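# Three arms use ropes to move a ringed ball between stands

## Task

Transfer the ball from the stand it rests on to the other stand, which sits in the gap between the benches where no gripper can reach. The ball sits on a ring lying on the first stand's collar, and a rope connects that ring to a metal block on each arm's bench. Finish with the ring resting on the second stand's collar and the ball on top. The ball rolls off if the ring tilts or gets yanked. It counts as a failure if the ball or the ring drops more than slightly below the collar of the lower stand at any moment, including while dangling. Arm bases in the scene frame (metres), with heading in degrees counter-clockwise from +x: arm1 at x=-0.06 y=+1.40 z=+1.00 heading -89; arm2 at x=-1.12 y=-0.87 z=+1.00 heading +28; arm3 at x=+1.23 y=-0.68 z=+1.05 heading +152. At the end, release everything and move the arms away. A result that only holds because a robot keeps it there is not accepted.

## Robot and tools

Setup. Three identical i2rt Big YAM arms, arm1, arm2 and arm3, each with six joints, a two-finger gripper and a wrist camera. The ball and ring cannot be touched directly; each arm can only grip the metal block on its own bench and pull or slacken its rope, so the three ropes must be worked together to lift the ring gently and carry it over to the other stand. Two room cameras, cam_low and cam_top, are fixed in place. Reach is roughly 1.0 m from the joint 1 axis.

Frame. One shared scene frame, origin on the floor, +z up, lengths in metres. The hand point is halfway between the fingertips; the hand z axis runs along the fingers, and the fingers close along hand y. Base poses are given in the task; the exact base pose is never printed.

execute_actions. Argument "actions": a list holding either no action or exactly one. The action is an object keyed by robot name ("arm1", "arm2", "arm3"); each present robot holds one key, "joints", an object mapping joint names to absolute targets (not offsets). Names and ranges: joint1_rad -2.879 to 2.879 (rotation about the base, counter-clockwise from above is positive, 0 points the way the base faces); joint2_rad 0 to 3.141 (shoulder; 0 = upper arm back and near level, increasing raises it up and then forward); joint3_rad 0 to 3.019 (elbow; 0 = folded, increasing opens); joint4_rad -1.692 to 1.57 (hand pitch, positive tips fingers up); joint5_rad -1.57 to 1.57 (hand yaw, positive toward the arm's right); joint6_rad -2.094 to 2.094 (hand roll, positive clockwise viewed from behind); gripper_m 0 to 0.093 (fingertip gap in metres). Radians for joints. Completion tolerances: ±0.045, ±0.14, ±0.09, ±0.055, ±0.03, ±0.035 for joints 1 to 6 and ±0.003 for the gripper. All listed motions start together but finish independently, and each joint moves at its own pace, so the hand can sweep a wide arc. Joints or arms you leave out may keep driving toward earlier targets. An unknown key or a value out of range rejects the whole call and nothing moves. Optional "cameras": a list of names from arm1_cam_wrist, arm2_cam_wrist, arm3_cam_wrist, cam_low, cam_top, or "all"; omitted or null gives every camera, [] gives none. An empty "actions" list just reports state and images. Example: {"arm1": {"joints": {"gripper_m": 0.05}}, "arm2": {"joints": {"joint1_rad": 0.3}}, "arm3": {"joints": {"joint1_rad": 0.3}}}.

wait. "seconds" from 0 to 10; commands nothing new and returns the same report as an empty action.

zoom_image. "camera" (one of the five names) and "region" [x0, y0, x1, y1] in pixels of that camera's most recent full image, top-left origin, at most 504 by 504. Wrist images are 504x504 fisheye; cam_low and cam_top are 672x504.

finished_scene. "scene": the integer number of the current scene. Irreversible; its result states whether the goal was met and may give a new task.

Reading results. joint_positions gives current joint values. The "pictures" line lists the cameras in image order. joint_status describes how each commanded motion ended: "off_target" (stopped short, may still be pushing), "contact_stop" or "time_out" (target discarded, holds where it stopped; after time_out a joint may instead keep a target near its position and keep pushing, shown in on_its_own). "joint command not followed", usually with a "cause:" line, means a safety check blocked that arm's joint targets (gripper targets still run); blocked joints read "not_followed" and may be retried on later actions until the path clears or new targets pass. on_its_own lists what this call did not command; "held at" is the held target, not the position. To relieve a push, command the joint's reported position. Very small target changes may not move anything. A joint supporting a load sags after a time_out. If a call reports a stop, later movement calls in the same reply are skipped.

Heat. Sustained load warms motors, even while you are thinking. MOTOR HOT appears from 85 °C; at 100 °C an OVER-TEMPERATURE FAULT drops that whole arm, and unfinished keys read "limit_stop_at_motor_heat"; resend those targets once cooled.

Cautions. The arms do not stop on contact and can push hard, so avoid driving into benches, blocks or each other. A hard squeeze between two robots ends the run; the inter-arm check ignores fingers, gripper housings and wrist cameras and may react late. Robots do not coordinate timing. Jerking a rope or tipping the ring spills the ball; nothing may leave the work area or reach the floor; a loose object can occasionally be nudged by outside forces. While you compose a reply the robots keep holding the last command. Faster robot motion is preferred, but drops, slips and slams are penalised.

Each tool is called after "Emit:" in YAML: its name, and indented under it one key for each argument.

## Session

Emit:
execute_actions:
  actions: []

Scene clock: 0.00 s.
arm1.joint_positions: joint1_rad=+0.880 joint2_rad=+0.390 joint3_rad=+1.676 joint4_rad=-1.413 joint5_rad=+0.144 joint6_rad=-0.105 gripper_m=+0.094
arm1.joint_status: not commanded
arm1.hand: x=-0.0493 y=+1.3470 z=+1.6687 quat_wxyz=(-0.593, -0.261, -0.702, +0.295) (m; scene frame)
arm2.joint_positions: joint1_rad=-0.572 joint2_rad=+0.408 joint3_rad=+1.404 joint4_rad=-1.181 joint5_rad=-0.079 joint6_rad=+0.219 gripper_m=+0.095
arm2.joint_status: not commanded
arm2.hand: x=-0.9645 y=-0.8684 z=+1.6177 quat_wxyz=(-0.634, -0.093, -0.765, -0.070) (m; scene frame)
arm3.joint_positions: joint1_rad=+0.471 joint2_rad=+0.355 joint3_rad=+1.347 joint4_rad=-1.295 joint5_rad=-0.147 joint6_rad=-0.590 gripper_m=+0.094
arm3.joint_status: not commanded
arm3.hand: x=+1.1034 y=-0.6924 z=+1.6270 quat_wxyz=(-0.120, +0.756, +0.263, -0.587) (m; scene frame)
pictures: arm1_cam_wrist, arm2_cam_wrist, arm3_cam_wrist, cam_low, cam_top
Images, in order (width x height): arm1_cam_wrist 504x504, arm2_cam_wrist 504x504, arm3_cam_wrist 504x504, cam_low 672x504, cam_top 672x504.

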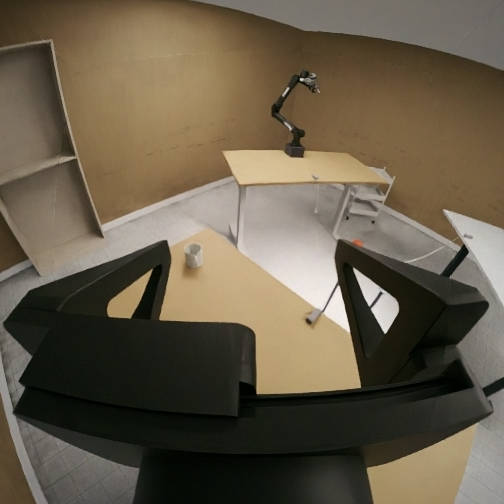

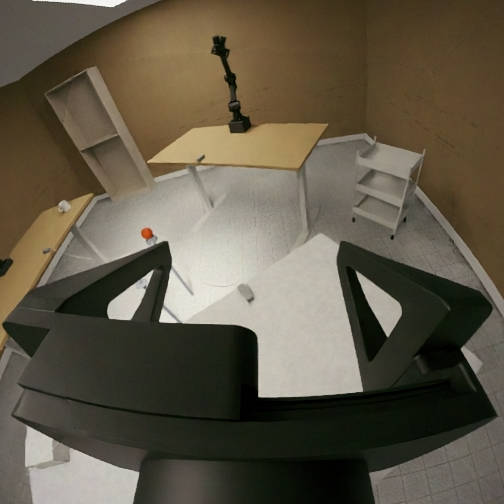

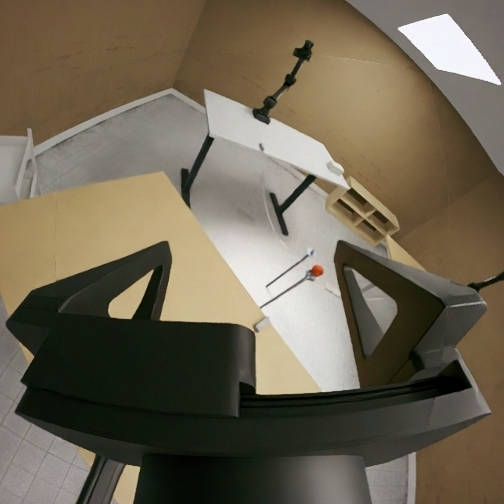

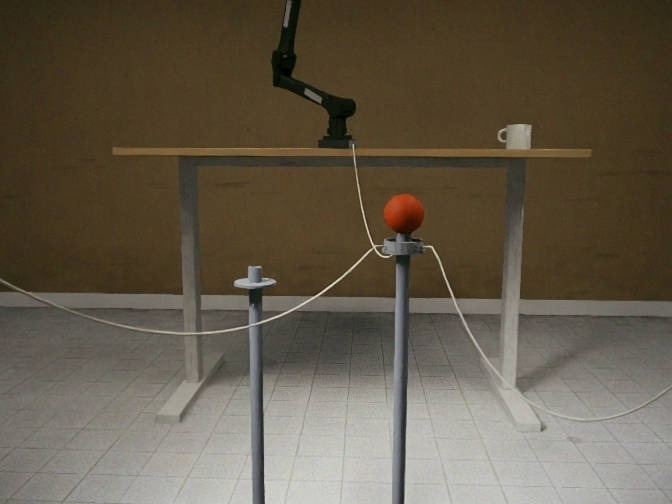

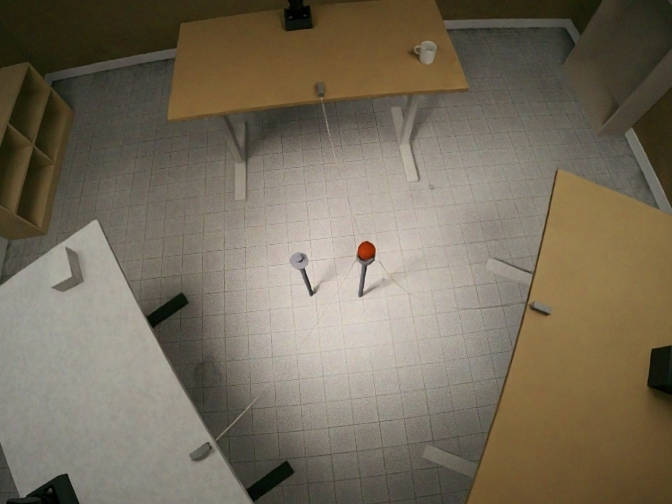

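Emit:
zoom_image:
  camera: "cam_low"
  region: [340, 180, 470, 280]

Emit:
zoom_image:
  camera: "cam_low"
  region: [200, 240, 310, 320]

Emit:
zoom_image:
  camera: "cam_top"
  region: [335, 225, 405, 305]

Emit:
zoom_image:
  camera: "cam_top"
  region: [270, 235, 340, 305]

Region (340, 180, 470, 280) of cam_low's 672x504 image, scaled by 3.877, with more detail than that image has; it fills the top 388 rows of this view, and the rest is white.

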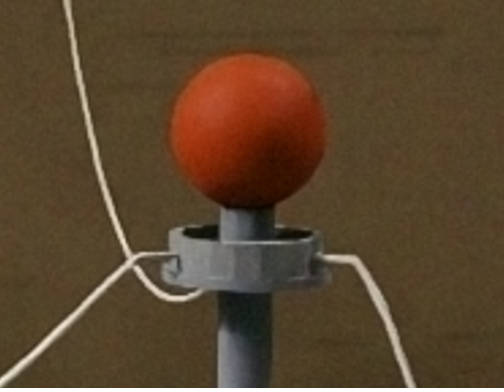

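Region (200, 240, 310, 320) of cam_low's 672x504 image, scaled by 4.582, with more detail than that image has; it fills the top 367 rows of this view, and the rest is white.

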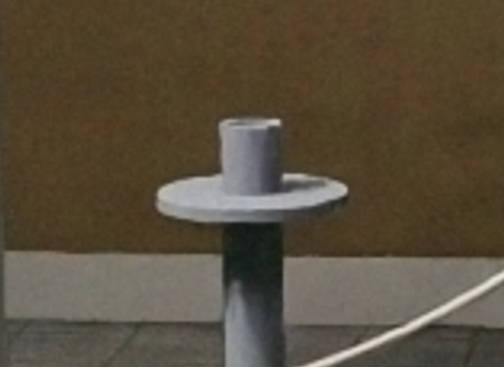

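Region (335, 225, 405, 305) of cam_top's 672x504 image, scaled by 6.300, with more detail than that image has; it fills the left 441 columns of this view, and the rest is white.

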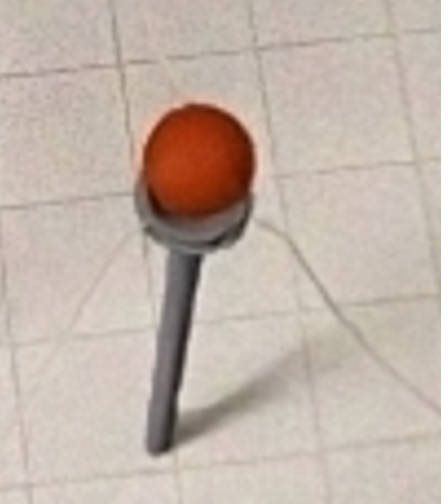

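Region (270, 235, 340, 305) of cam_top's 672x504 image, scaled by 7.200, with more detail than that image has.

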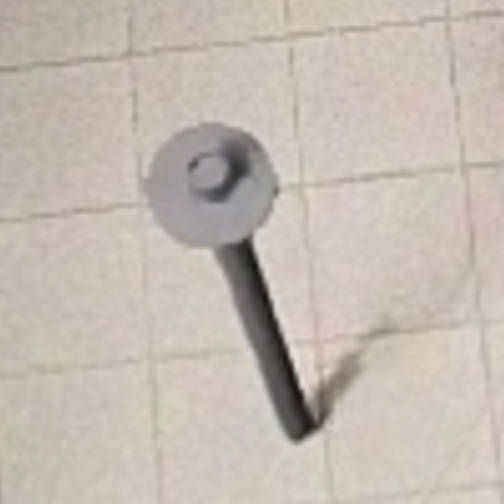

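Emit:
zoom_image:
  camera: "cam_top"
  region: [295, 65, 345, 115]

Emit:
zoom_image:
  camera: "cam_top"
  region: [175, 425, 235, 480]

Emit:
zoom_image:
  camera: "cam_top"
  region: [510, 285, 570, 335]

Emit:
zoom_image:
  camera: "cam_low"
  region: [370, 220, 440, 270]

Region (295, 65, 345, 115) of cam_top's 672x504 image, scaled by 10.080, with more detail than that image has.

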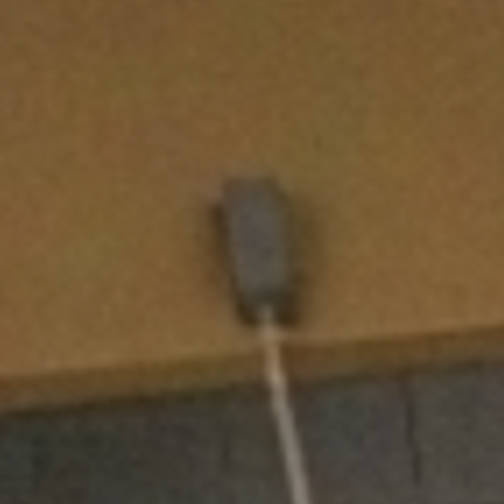

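Region (175, 425, 235, 480) of cam_top's 672x504 image, scaled by 8.400, with more detail than that image has; it fills the top 462 rows of this view, and the rest is white.

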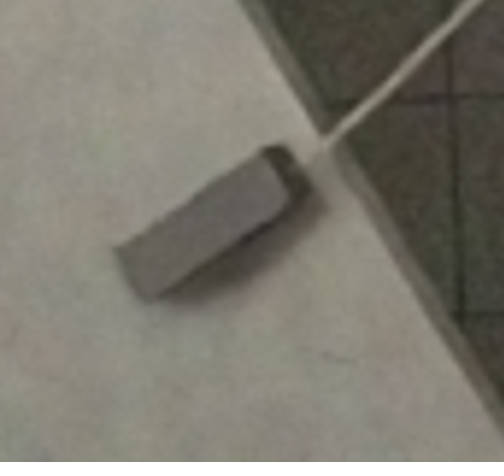

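Region (510, 285, 570, 335) of cam_top's 672x504 image, scaled by 8.400, with more detail than that image has.

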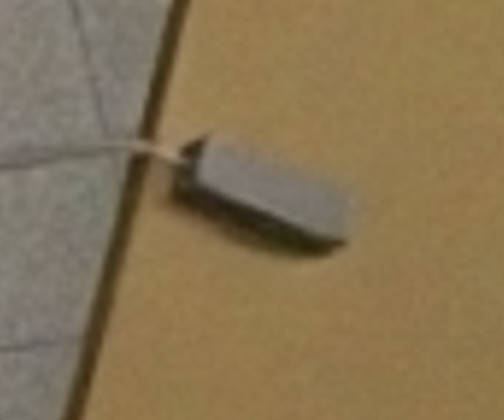

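Region (370, 220, 440, 270) of cam_low's 672x504 image, scaled by 7.200, with more detail than that image has; it fills the top 360 rows of this view, and the rest is white.

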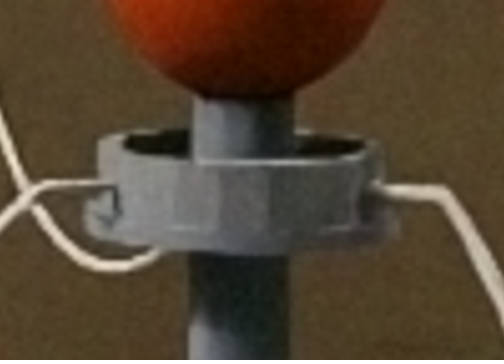

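Emit:
zoom_image:
  camera: "cam_low"
  region: [420, 230, 672, 440]

Emit:
zoom_image:
  camera: "cam_low"
  region: [0, 230, 400, 350]

Emit:
zoom_image:
  camera: "cam_low"
  region: [320, 130, 430, 270]

Region (420, 230, 672, 440) of cam_low's 672x504 image, scaled by 2.000, with more detail than that image has.

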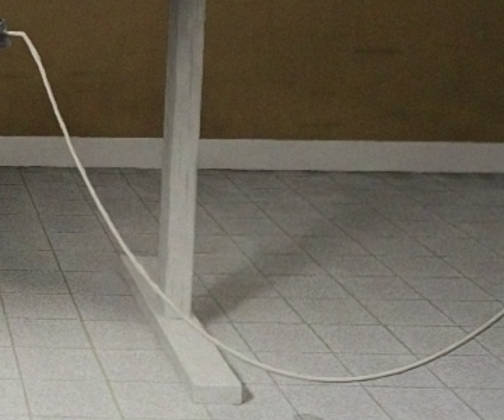

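Region (0, 230, 400, 350) of cam_low's 672x504 image, scaled by 1.260, with more detail than that image has; it fills the top 151 rows of this view, and the rest is white.

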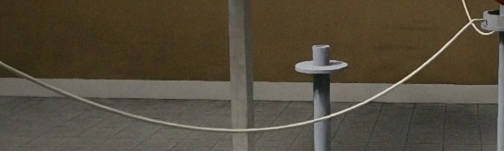

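Region (320, 130, 430, 270) of cam_low's 672x504 image, scaled by 3.600, with more detail than that image has; it fills the left 396 columns of this view, and the rest is white.

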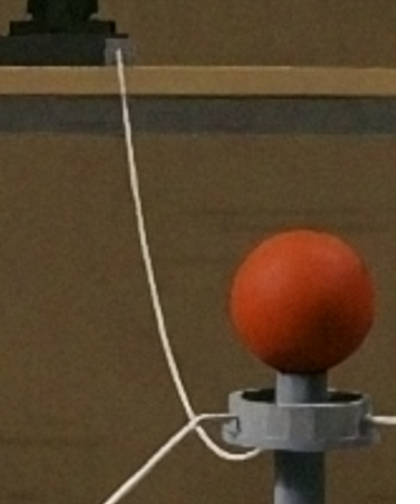

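Emit:
execute_actions:
  actions:
    - {"arm1":{"joints":{"joint1_rad":0.12,"joint2_rad":1.88,"joint3_rad":1.418,"joint4_rad":-1.066,"joint5_rad":0.006,"joint6_rad":0.126,"gripper_m":0.062}},"arm2":{"joints":{"joint1_rad":-0.216,"joint2_rad":1.958,"joint3_rad":1.553,"joint4_rad":-1.125,"joint5_rad":0.003,"joint6_rad":-0.218,"gripper_m":0.062}},"arm3":{"joints":{"joint1_rad":-0.113,"joint2_rad":2.0,"joint3_rad":1.44,"joint4_rad":-0.972,"joint5_rad":0.018,"joint6_rad":-0.073,"gripper_m":0.062}}}

Scene clock: 122.10 s.
arm1.joint_positions: joint1_rad=+0.116 joint2_rad=+1.892 joint3_rad=+1.409 joint4_rad=-1.078 joint5_rad=+0.005 joint6_rad=+0.118 gripper_m=+0.062
arm1.joint_status: all done
arm1.hand: x=+0.0097 y=+0.8599 z=+1.0371 quat_wxyz=(-0.004, -0.702, -0.712, -0.004) (m; scene frame)
arm2.joint_positions: joint1_rad=-0.220 joint2_rad=+1.954 joint3_rad=+1.555 joint4_rad=-1.124 joint5_rad=+0.000 joint6_rad=-0.211 gripper_m=+0.062
arm2.joint_status: all done
arm2.hand: x=-0.5465 y=-0.7169 z=+1.0602 quat_wxyz=(-0.023, +0.234, -0.972, +0.000) (m; scene frame)
arm3.joint_positions: joint1_rad=-0.109 joint2_rad=+2.003 joint3_rad=+1.427 joint4_rad=-0.977 joint5_rad=+0.017 joint6_rad=-0.082 gripper_m=+0.062
arm3.joint_status: all done
arm3.hand: x=+0.7635 y=-0.3524 z=+1.0470 quat_wxyz=(-0.004, +0.966, -0.258, -0.010) (m; scene frame)
pictures: arm1_cam_wrist, arm2_cam_wrist, arm3_cam_wrist, cam_low, cam_top
Images, in order (width x height): arm1_cam_wrist 504x504, arm2_cam_wrist 504x504, arm3_cam_wrist 504x504, cam_low 672x504, cam_top 672x504.

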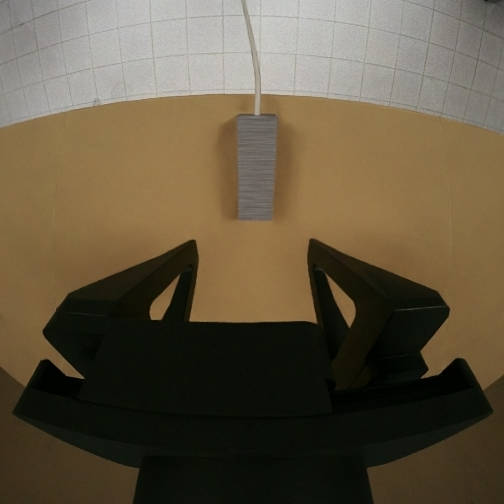

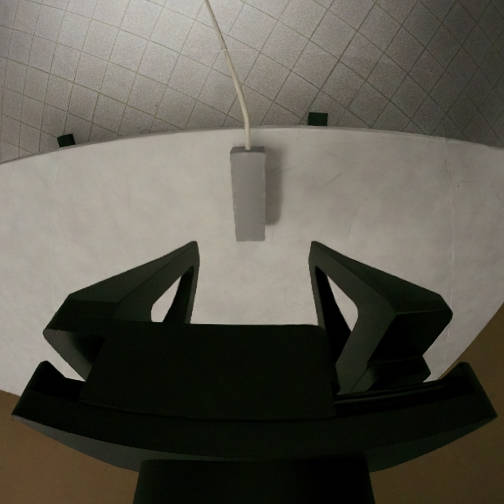

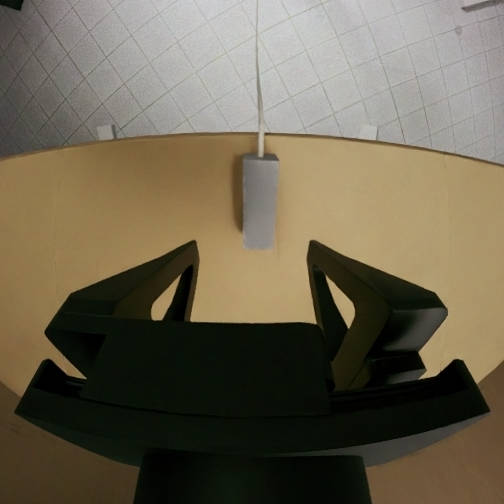

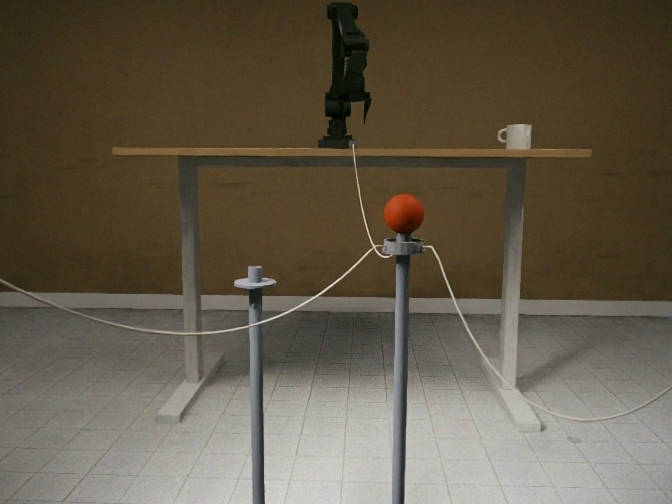

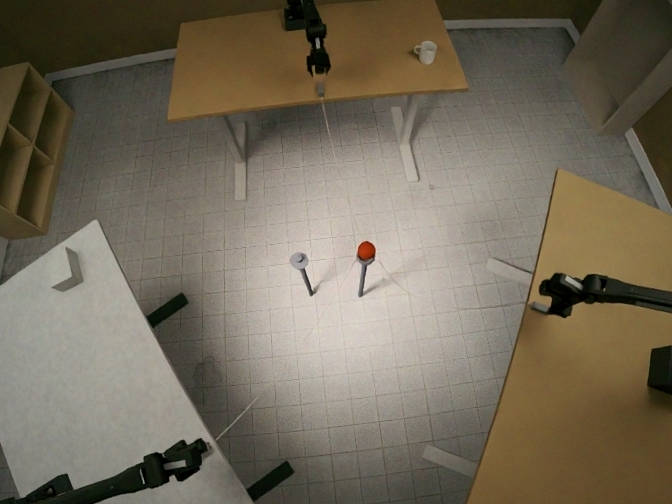

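Emit:
zoom_image:
  camera: "arm1_cam_wrist"
  region: [180, 80, 330, 260]

Emit:
zoom_image:
  camera: "arm2_cam_wrist"
  region: [180, 110, 330, 260]

Emit:
zoom_image:
  camera: "arm3_cam_wrist"
  region: [180, 110, 330, 260]

Region (180, 80, 330, 260) of arm1_cam_wrist's 504x504 image, scaled by 2.800, with more detail than that image has.

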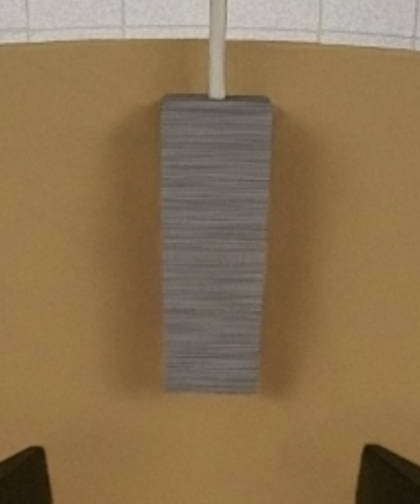

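Region (180, 110, 330, 260) of arm2_cam_wrist's 504x504 image, scaled by 3.360, with more detail than that image has.

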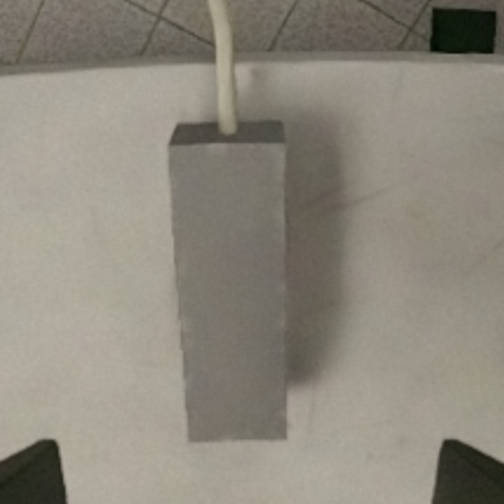

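Region (180, 110, 330, 260) of arm3_cam_wrist's 504x504 image, scaled by 3.360, with more detail than that image has.

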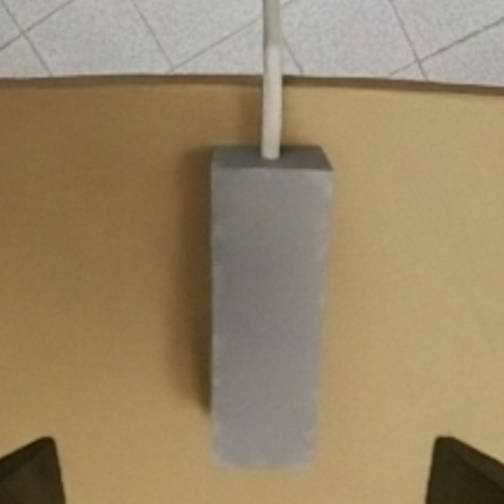

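Emit:
execute_actions:
  actions:
    - {"arm1":{"joints":{"joint2_rad":2.0,"joint4_rad":-0.947,"joint5_rad":0.02}},"arm2":{"joints":{"joint1_rad":-0.209,"joint2_rad":2.088,"joint4_rad":-1.032,"joint6_rad":-0.234}},"arm3":{"joints":{"joint1_rad":-0.127,"joint2_rad":2.122,"joint4_rad":-0.872}}}
  cameras: ["arm1_cam_wrist","arm2_cam_wrist","arm3_cam_wrist"]

Scene clock: 197.13 s.
arm1.joint_positions: joint1_rad=+0.116 joint2_rad=+2.018 joint3_rad=+1.409 joint4_rad=-0.963 joint5_rad=+0.017 joint6_rad=+0.118 gripper_m=+0.062
arm1.joint_status: all done
arm1.hand: x=+0.0104 y=+0.8468 z=+0.9705 quat_wxyz=(+0.003, -0.702, -0.712, -0.002) (m; scene frame)
arm2.joint_positions: joint1_rad=-0.216 joint2_rad=+2.090 joint3_rad=+1.555 joint4_rad=-1.041 joint5_rad=+0.000 joint6_rad=-0.227 gripper_m=+0.062
arm2.joint_status: all done
arm2.hand: x=-0.5416 y=-0.7136 z=+0.9827 quat_wxyz=(+0.004, +0.244, -0.970, +0.001) (m; scene frame)
arm3.joint_positions: joint1_rad=-0.114 joint2_rad=+2.133 joint3_rad=+1.427 joint4_rad=-0.883 joint5_rad=+0.017 joint6_rad=-0.082 gripper_m=+0.062
arm3.joint_status: all done
arm3.hand: x=+0.7639 y=-0.3501 z=+0.9764 quat_wxyz=(+0.002, +0.966, -0.260, +0.006) (m; scene frame)
pictures: arm1_cam_wrist, arm2_cam_wrist, arm3_cam_wrist
Images, in order (width x height): arm1_cam_wrist 504x504, arm2_cam_wrist 504x504, arm3_cam_wrist 504x504.

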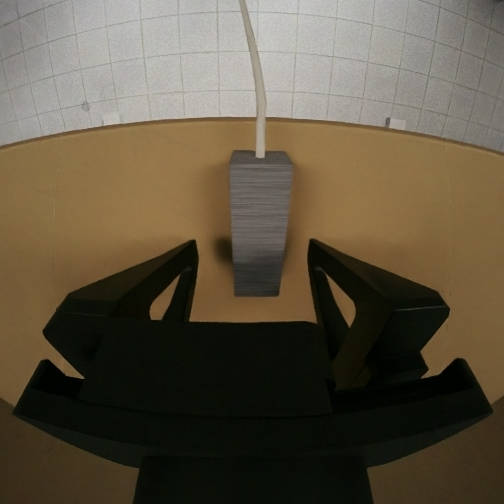

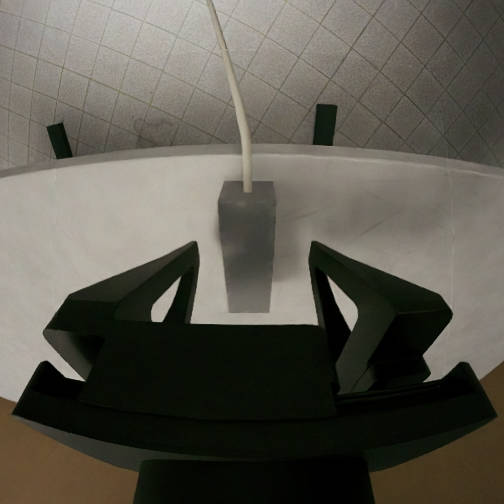

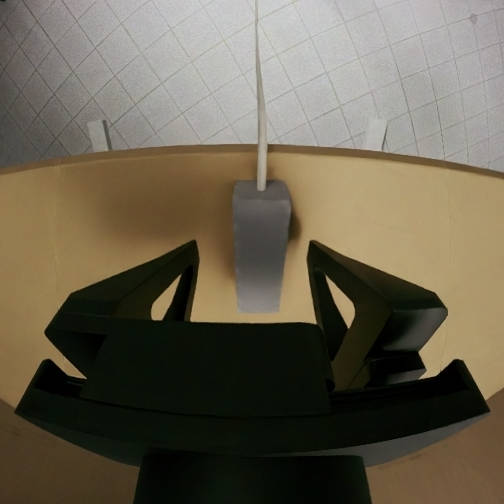

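Emit:
execute_actions:
  actions:
    - {"arm1":{"joints":{"gripper_m":0.015}},"arm2":{"joints":{"gripper_m":0.015}},"arm3":{"joints":{"gripper_m":0.015}}}
  cameras: ["arm1_cam_wrist","arm2_cam_wrist","arm3_cam_wrist"]

Scene clock: 202.60 s.
arm1.joint_positions: joint1_rad=+0.116 joint2_rad=+2.018 joint3_rad=+1.409 joint4_rad=-0.963 joint5_rad=+0.018 joint6_rad=+0.118 gripper_m=+0.025
arm1.joint_status: gripper_m off_target (ended at +0.025, target +0.015)
arm1.hand: x=+0.0102 y=+0.8468 z=+0.9705 quat_wxyz=(+0.004, -0.702, -0.712, -0.002) (m; scene frame)
arm2.joint_positions: joint1_rad=-0.216 joint2_rad=+2.090 joint3_rad=+1.555 joint4_rad=-1.040 joint5_rad=+0.001 joint6_rad=-0.227 gripper_m=+0.025
arm2.joint_status: gripper_m off_target (ended at +0.025, target +0.015)
arm2.hand: x=-0.5415 y=-0.7134 z=+0.9827 quat_wxyz=(+0.004, +0.244, -0.970, +0.001) (m; scene frame)
arm3.joint_positions: joint1_rad=-0.114 joint2_rad=+2.133 joint3_rad=+1.427 joint4_rad=-0.882 joint5_rad=+0.017 joint6_rad=-0.081 gripper_m=+0.025
arm3.joint_status: gripper_m off_target (ended at +0.025, target +0.015)
arm3.hand: x=+0.7637 y=-0.3499 z=+0.9764 quat_wxyz=(+0.001, +0.965, -0.261, +0.006) (m; scene frame)
pictures: arm1_cam_wrist, arm2_cam_wrist, arm3_cam_wrist
Images, in order (width x height): arm1_cam_wrist 504x504, arm2_cam_wrist 504x504, arm3_cam_wrist 504x504.

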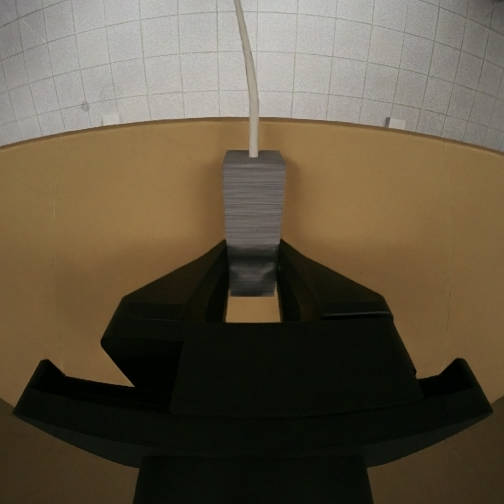

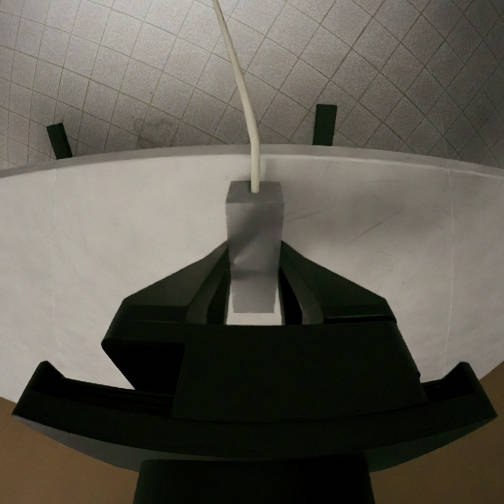

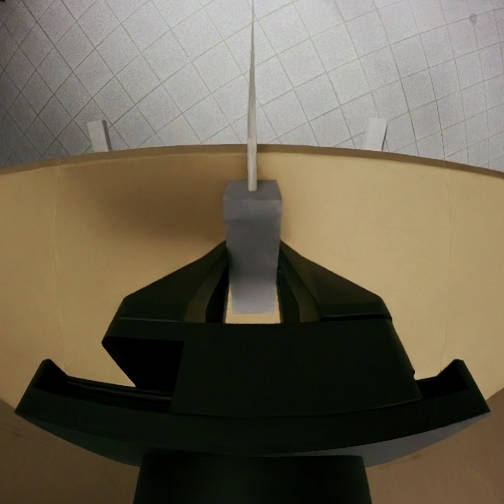

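Emit:
execute_actions:
  actions:
    - {"arm1":{"joints":{"joint1_rad":0.15,"joint2_rad":1.792,"joint3_rad":1.578,"joint4_rad":-1.187,"joint6_rad":0.008}},"arm2":{"joints":{"joint1_rad":0.063,"joint2_rad":1.636,"joint3_rad":1.583,"joint4_rad":-1.30,"joint6_rad":-0.114}},"arm3":{"joints":{"joint1_rad":-0.708,"joint2_rad":1.20,"joint3_rad":1.062,"joint4_rad":-1.397,"joint6_rad":-0.826}}}
  cameras: ["cam_low","cam_top"]

Scene clock: 324.33 s.
arm1.joint_positions: joint1_rad=+0.141 joint2_rad=+1.798 joint3_rad=+1.546 joint4_rad=-1.175 joint5_rad=+0.018 joint6_rad=+0.017 gripper_m=+0.025
arm1.joint_status: all done
arm1.hand: x=+0.0244 y=+0.8286 z=+1.1379 quat_wxyz=(-0.052, -0.655, -0.752, +0.045) (m; scene frame)
arm2.joint_positions: joint1_rad=+0.057 joint2_rad=+1.645 joint3_rad=+1.556 joint4_rad=-1.292 joint5_rad=+0.001 joint6_rad=-0.121 gripper_m=+0.025
arm2.joint_status: all done
arm2.hand: x=-0.6485 y=-0.5903 z=+1.2253 quat_wxyz=(-0.091, +0.322, -0.942, -0.018) (m; scene frame)
arm3.joint_positions: joint1_rad=-0.705 joint2_rad=+1.204 joint3_rad=+1.054 joint4_rad=-1.388 joint5_rad=+0.018 joint6_rad=-0.817 gripper_m=+0.025
arm3.joint_status: all done
arm3.hand: x=+1.1127 y=-0.3609 z=+1.2565 quat_wxyz=(-0.013, +0.982, -0.190, -0.007) (m; scene frame)
pictures: cam_low, cam_top
Images, in order (width x height): cam_low 672x504, cam_top 672x504.

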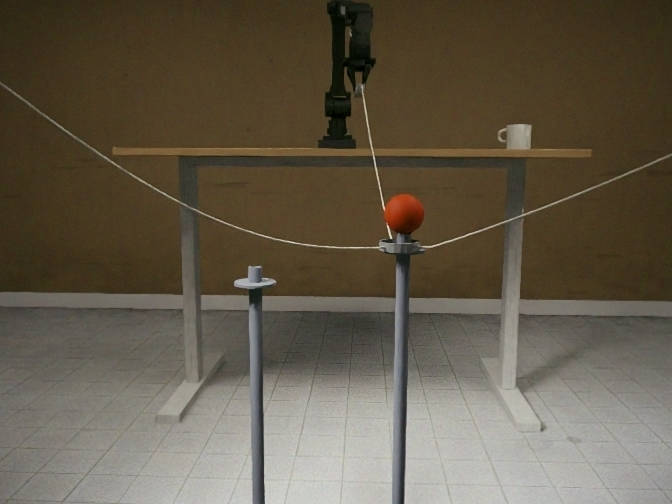

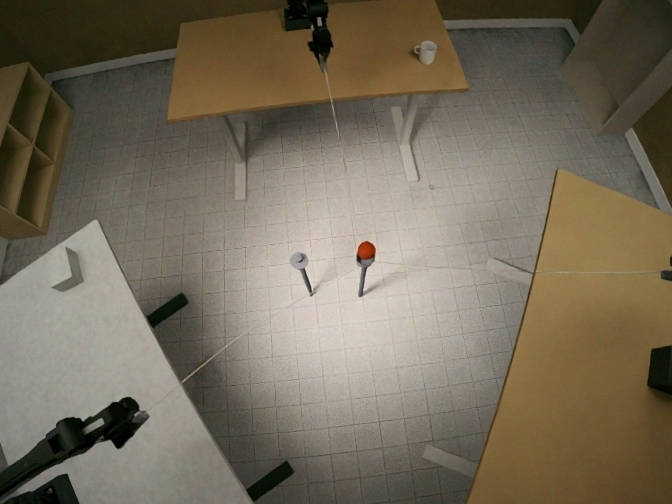

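Emit:
execute_actions:
  actions: []

Scene clock: 378.33 s.
arm1.joint_positions: joint1_rad=+0.141 joint2_rad=+1.798 joint3_rad=+1.546 joint4_rad=-1.175 joint5_rad=+0.018 joint6_rad=+0.017 gripper_m=+0.025
arm1.joint_status: all done
arm1.hand: x=+0.0244 y=+0.8286 z=+1.1379 quat_wxyz=(-0.052, -0.655, -0.752, +0.045) (m; scene frame)
arm2.joint_positions: joint1_rad=+0.057 joint2_rad=+1.645 joint3_rad=+1.556 joint4_rad=-1.292 joint5_rad=+0.001 joint6_rad=-0.121 gripper_m=+0.025
arm2.joint_status: all done
arm2.hand: x=-0.6485 y=-0.5903 z=+1.2253 quat_wxyz=(-0.091, +0.322, -0.942, -0.018) (m; scene frame)
arm3.joint_positions: joint1_rad=-0.705 joint2_rad=+1.204 joint3_rad=+1.054 joint4_rad=-1.388 joint5_rad=+0.018 joint6_rad=-0.817 gripper_m=+0.025
arm3.joint_status: all done
arm3.hand: x=+1.1127 y=-0.3609 z=+1.2565 quat_wxyz=(-0.013, +0.982, -0.190, -0.007) (m; scene frame)
pictures: arm1_cam_wrist, arm2_cam_wrist, arm3_cam_wrist, cam_low, cam_top
Images, in order (width x height): arm1_cam_wrist 504x504, arm2_cam_wrist 504x504, arm3_cam_wrist 504x504, cam_low 672x504, cam_top 672x504.

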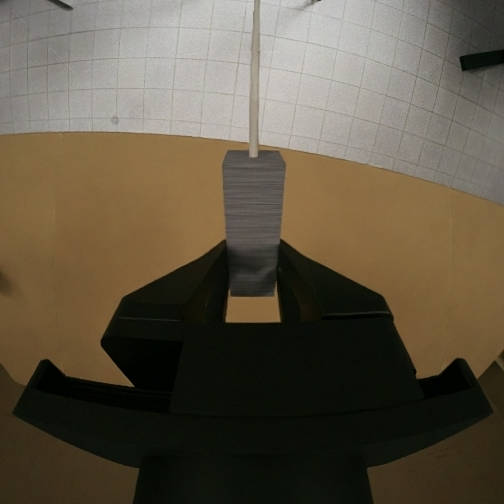

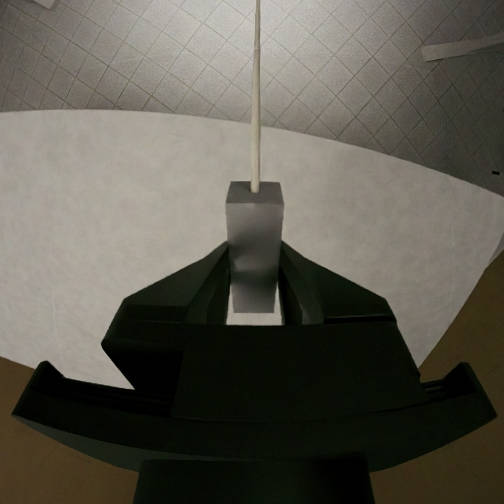

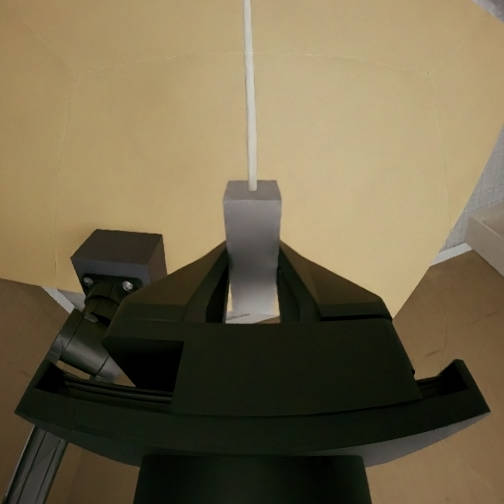

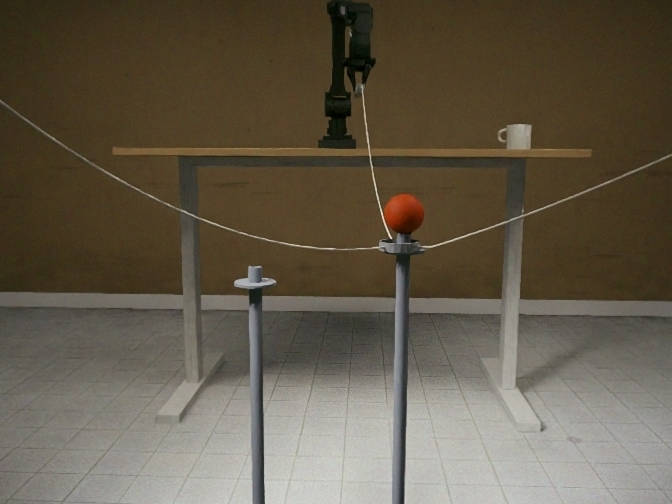

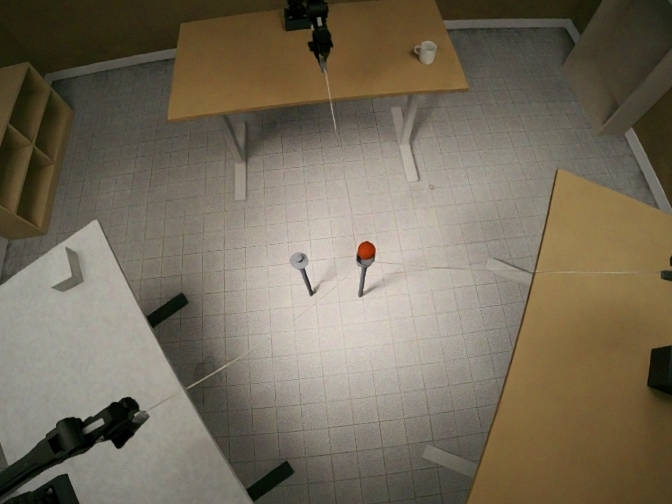

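Emit:
zoom_image:
  camera: "cam_low"
  region: [350, 180, 460, 270]

Emit:
zoom_image:
  camera: "cam_top"
  region: [320, 210, 420, 310]

Region (350, 180, 460, 270) of cam_low's 672x504 image, scaled by 4.582, with more detail than that image has; it fills the top 412 rows of this view, and the rest is white.

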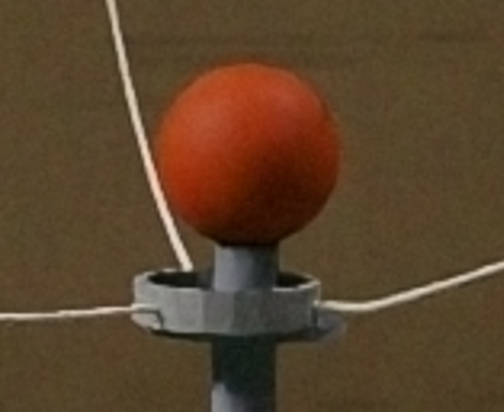

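Region (320, 210, 420, 310) of cam_top's 672x504 image, scaled by 5.040, with more detail than that image has.

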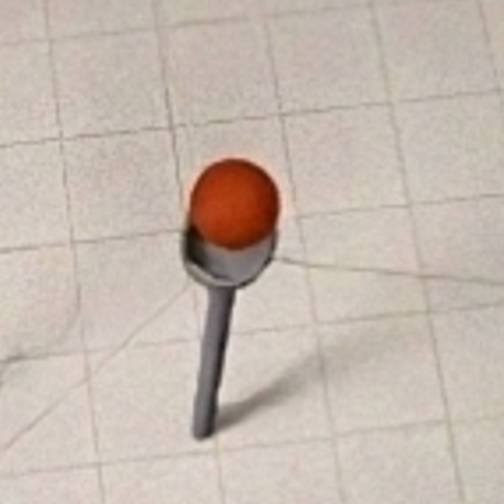

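Emit:
execute_actions:
  actions:
    - {"arm1":{"joints":{"joint4_rad":-1.243}},"arm2":{"joints":{"joint4_rad":-1.411}},"arm3":{"joints":{"joint4_rad":-1.446,"joint1_rad":-0.752,"joint6_rad":-0.864}}}
  cameras: []

Emit:
execute_actions:
  actions: []
  cameras: ["cam_low","cam_top"]

Emit:
zoom_image:
  camera: "cam_low"
  region: [350, 180, 460, 270]

Scene clock: 426.90 s.
arm1.joint_positions: joint1_rad=+0.141 joint2_rad=+1.798 joint3_rad=+1.546 joint4_rad=-1.229 joint5_rad=+0.018 joint6_rad=+0.017 gripper_m=+0.025
arm1.joint_status: all done
arm1.hand: x=+0.0224 y=+0.8417 z=+1.1364 quat_wxyz=(-0.031, -0.656, -0.754, +0.028) (m; scene frame)
arm2.joint_positions: joint1_rad=+0.057 joint2_rad=+1.645 joint3_rad=+1.556 joint4_rad=-1.402 joint5_rad=+0.001 joint6_rad=-0.121 gripper_m=+0.025
arm2.joint_status: all done
arm2.hand: x=-0.6714 y=-0.6040 z=+1.2218 quat_wxyz=(-0.037, +0.324, -0.945, -0.007) (m; scene frame)
arm3.joint_positions: joint1_rad=-0.741 joint2_rad=+1.204 joint3_rad=+1.054 joint4_rad=-1.435 joint5_rad=+0.017 joint6_rad=-0.855 gripper_m=+0.025
arm3.joint_status: all done
arm3.hand: x=+1.1279 y=-0.3678 z=+1.2563 quat_wxyz=(+0.008, +0.982, -0.189, +0.006) (m; scene frame)
pictures: none
No camera images: the call's "cameras" was empty. Leave "cameras" out to get every camera's image.

Scene clock: 426.90 s.
arm1.joint_positions: joint1_rad=+0.141 joint2_rad=+1.798 joint3_rad=+1.546 joint4_rad=-1.229 joint5_rad=+0.018 joint6_rad=+0.017 gripper_m=+0.025
arm1.joint_status: all done
arm1.hand: x=+0.0224 y=+0.8417 z=+1.1364 quat_wxyz=(-0.031, -0.656, -0.754, +0.028) (m; scene frame)
arm2.joint_positions: joint1_rad=+0.057 joint2_rad=+1.645 joint3_rad=+1.556 joint4_rad=-1.402 joint5_rad=+0.001 joint6_rad=-0.121 gripper_m=+0.025
arm2.joint_status: all done
arm2.hand: x=-0.6714 y=-0.6040 z=+1.2218 quat_wxyz=(-0.037, +0.324, -0.945, -0.007) (m; scene frame)
arm3.joint_positions: joint1_rad=-0.741 joint2_rad=+1.204 joint3_rad=+1.054 joint4_rad=-1.435 joint5_rad=+0.017 joint6_rad=-0.855 gripper_m=+0.025
arm3.joint_status: all done
arm3.hand: x=+1.1279 y=-0.3678 z=+1.2563 quat_wxyz=(+0.008, +0.982, -0.189, +0.006) (m; scene frame)
pictures: cam_low, cam_top
Images, in order (width x height): cam_low 672x504, cam_top 672x504.

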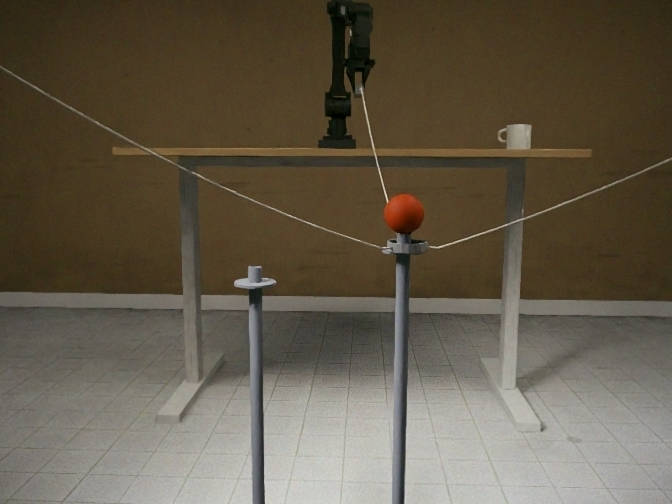

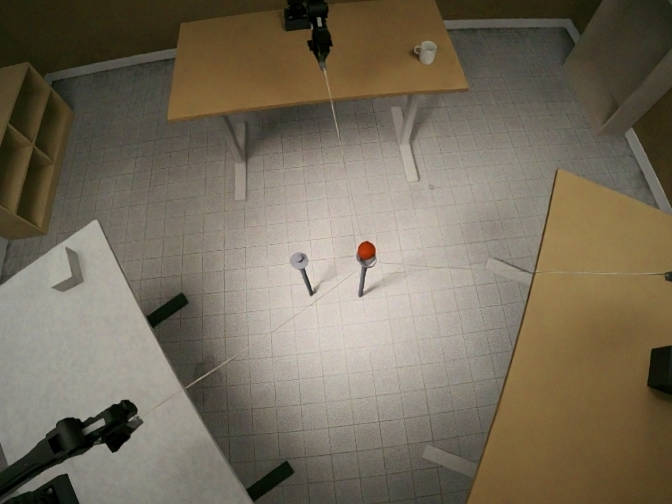

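Region (350, 180, 460, 270) of cam_low's 672x504 image, scaled by 4.582, with more detail than that image has; it fills the top 412 rows of this view, and the rest is white.

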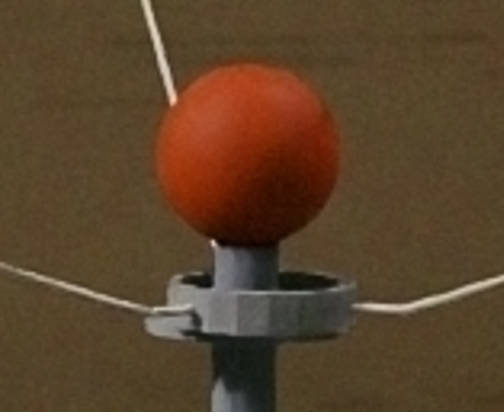

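Emit:
execute_actions:
  actions: []
  cameras: ["cam_low","cam_top"]

Emit:
zoom_image:
  camera: "cam_low"
  region: [350, 180, 460, 270]

Emit:
zoom_image:
  camera: "cam_top"
  region: [330, 220, 400, 290]

Scene clock: 433.43 s.
arm1.joint_positions: joint1_rad=+0.141 joint2_rad=+1.798 joint3_rad=+1.546 joint4_rad=-1.229 joint5_rad=+0.018 joint6_rad=+0.017 gripper_m=+0.025
arm1.joint_status: all done
arm1.hand: x=+0.0224 y=+0.8417 z=+1.1364 quat_wxyz=(-0.031, -0.656, -0.754, +0.028) (m; scene frame)
arm2.joint_positions: joint1_rad=+0.057 joint2_rad=+1.645 joint3_rad=+1.556 joint4_rad=-1.402 joint5_rad=+0.001 joint6_rad=-0.121 gripper_m=+0.025
arm2.joint_status: all done
arm2.hand: x=-0.6714 y=-0.6040 z=+1.2218 quat_wxyz=(-0.037, +0.324, -0.945, -0.007) (m; scene frame)
arm3.joint_positions: joint1_rad=-0.741 joint2_rad=+1.204 joint3_rad=+1.054 joint4_rad=-1.435 joint5_rad=+0.017 joint6_rad=-0.855 gripper_m=+0.025
arm3.joint_status: all done
arm3.hand: x=+1.1279 y=-0.3678 z=+1.2563 quat_wxyz=(+0.008, +0.982, -0.189, +0.006) (m; scene frame)
pictures: cam_low, cam_top
Images, in order (width x height): cam_low 672x504, cam_top 672x504.

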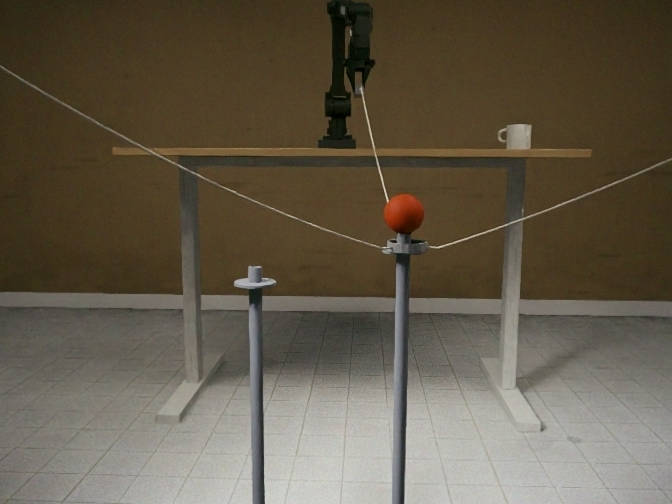

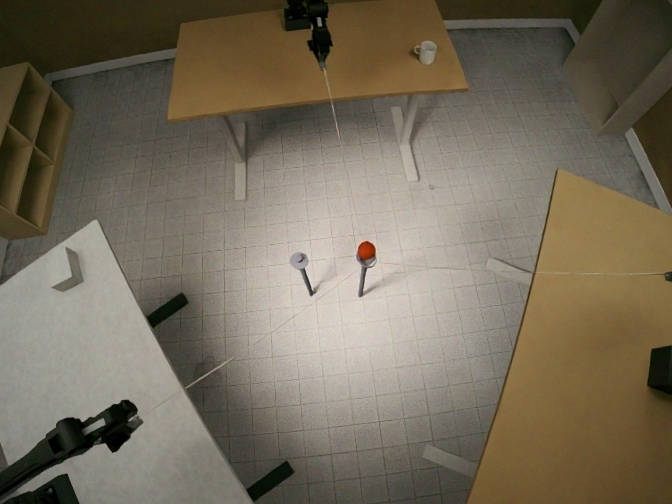

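Region (350, 180, 460, 270) of cam_low's 672x504 image, scaled by 4.582, with more detail than that image has; it fills the top 412 rows of this view, and the rest is white.

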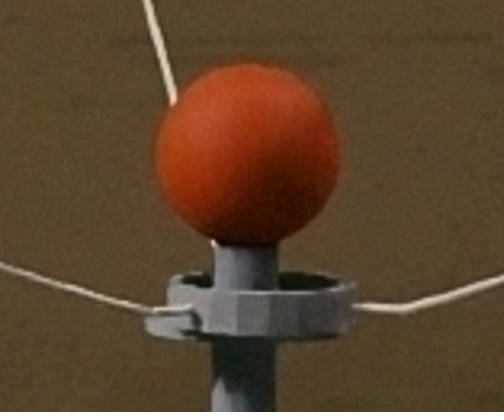

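Region (330, 220, 400, 290) of cam_top's 672x504 image, scaled by 7.200, with more detail than that image has.

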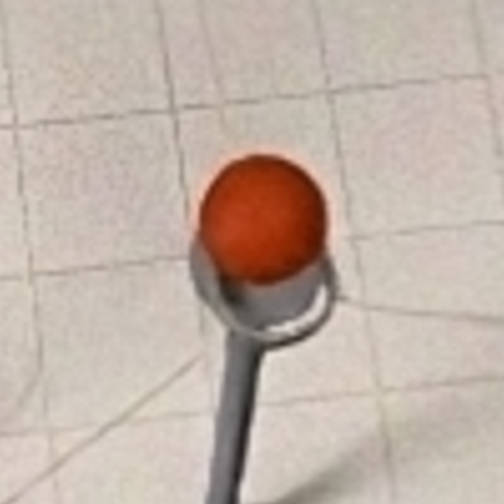

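Emit:
execute_actions:
  actions:
    - {"arm1":{"joints":{"joint4_rad":-1.322}},"arm2":{"joints":{"joint4_rad":-1.478}}}
  cameras: []

Scene clock: 531.47 s.
arm1.joint_positions: joint1_rad=+0.141 joint2_rad=+1.798 joint3_rad=+1.546 joint4_rad=-1.304 joint5_rad=+0.018 joint6_rad=+0.017 gripper_m=+0.025
arm1.joint_status: all done
arm1.hand: x=+0.0195 y=+0.8598 z=+1.1356 quat_wxyz=(-0.003, -0.656, -0.755, +0.004) (m; scene frame)
arm2.joint_positions: joint1_rad=+0.057 joint2_rad=+1.645 joint3_rad=+1.556 joint4_rad=-1.463 joint5_rad=+0.001 joint6_rad=-0.121 gripper_m=+0.025
arm2.joint_status: all done
arm2.hand: x=-0.6843 y=-0.6117 z=+1.2212 quat_wxyz=(-0.007, +0.324, -0.946, -0.001) (m; scene frame)
arm3.joint_positions: joint1_rad=-0.741 joint2_rad=+1.204 joint3_rad=+1.054 joint4_rad=-1.435 joint5_rad=+0.016 joint6_rad=-0.855 gripper_m=+0.025
arm3.joint_status: not commanded
arm3.hand: x=+1.1278 y=-0.3679 z=+1.2563 quat_wxyz=(+0.008, +0.982, -0.189, +0.005) (m; scene frame)
pictures: none
No camera images: the call's "cameras" was empty. Leave "cameras" out to get every camera's image.


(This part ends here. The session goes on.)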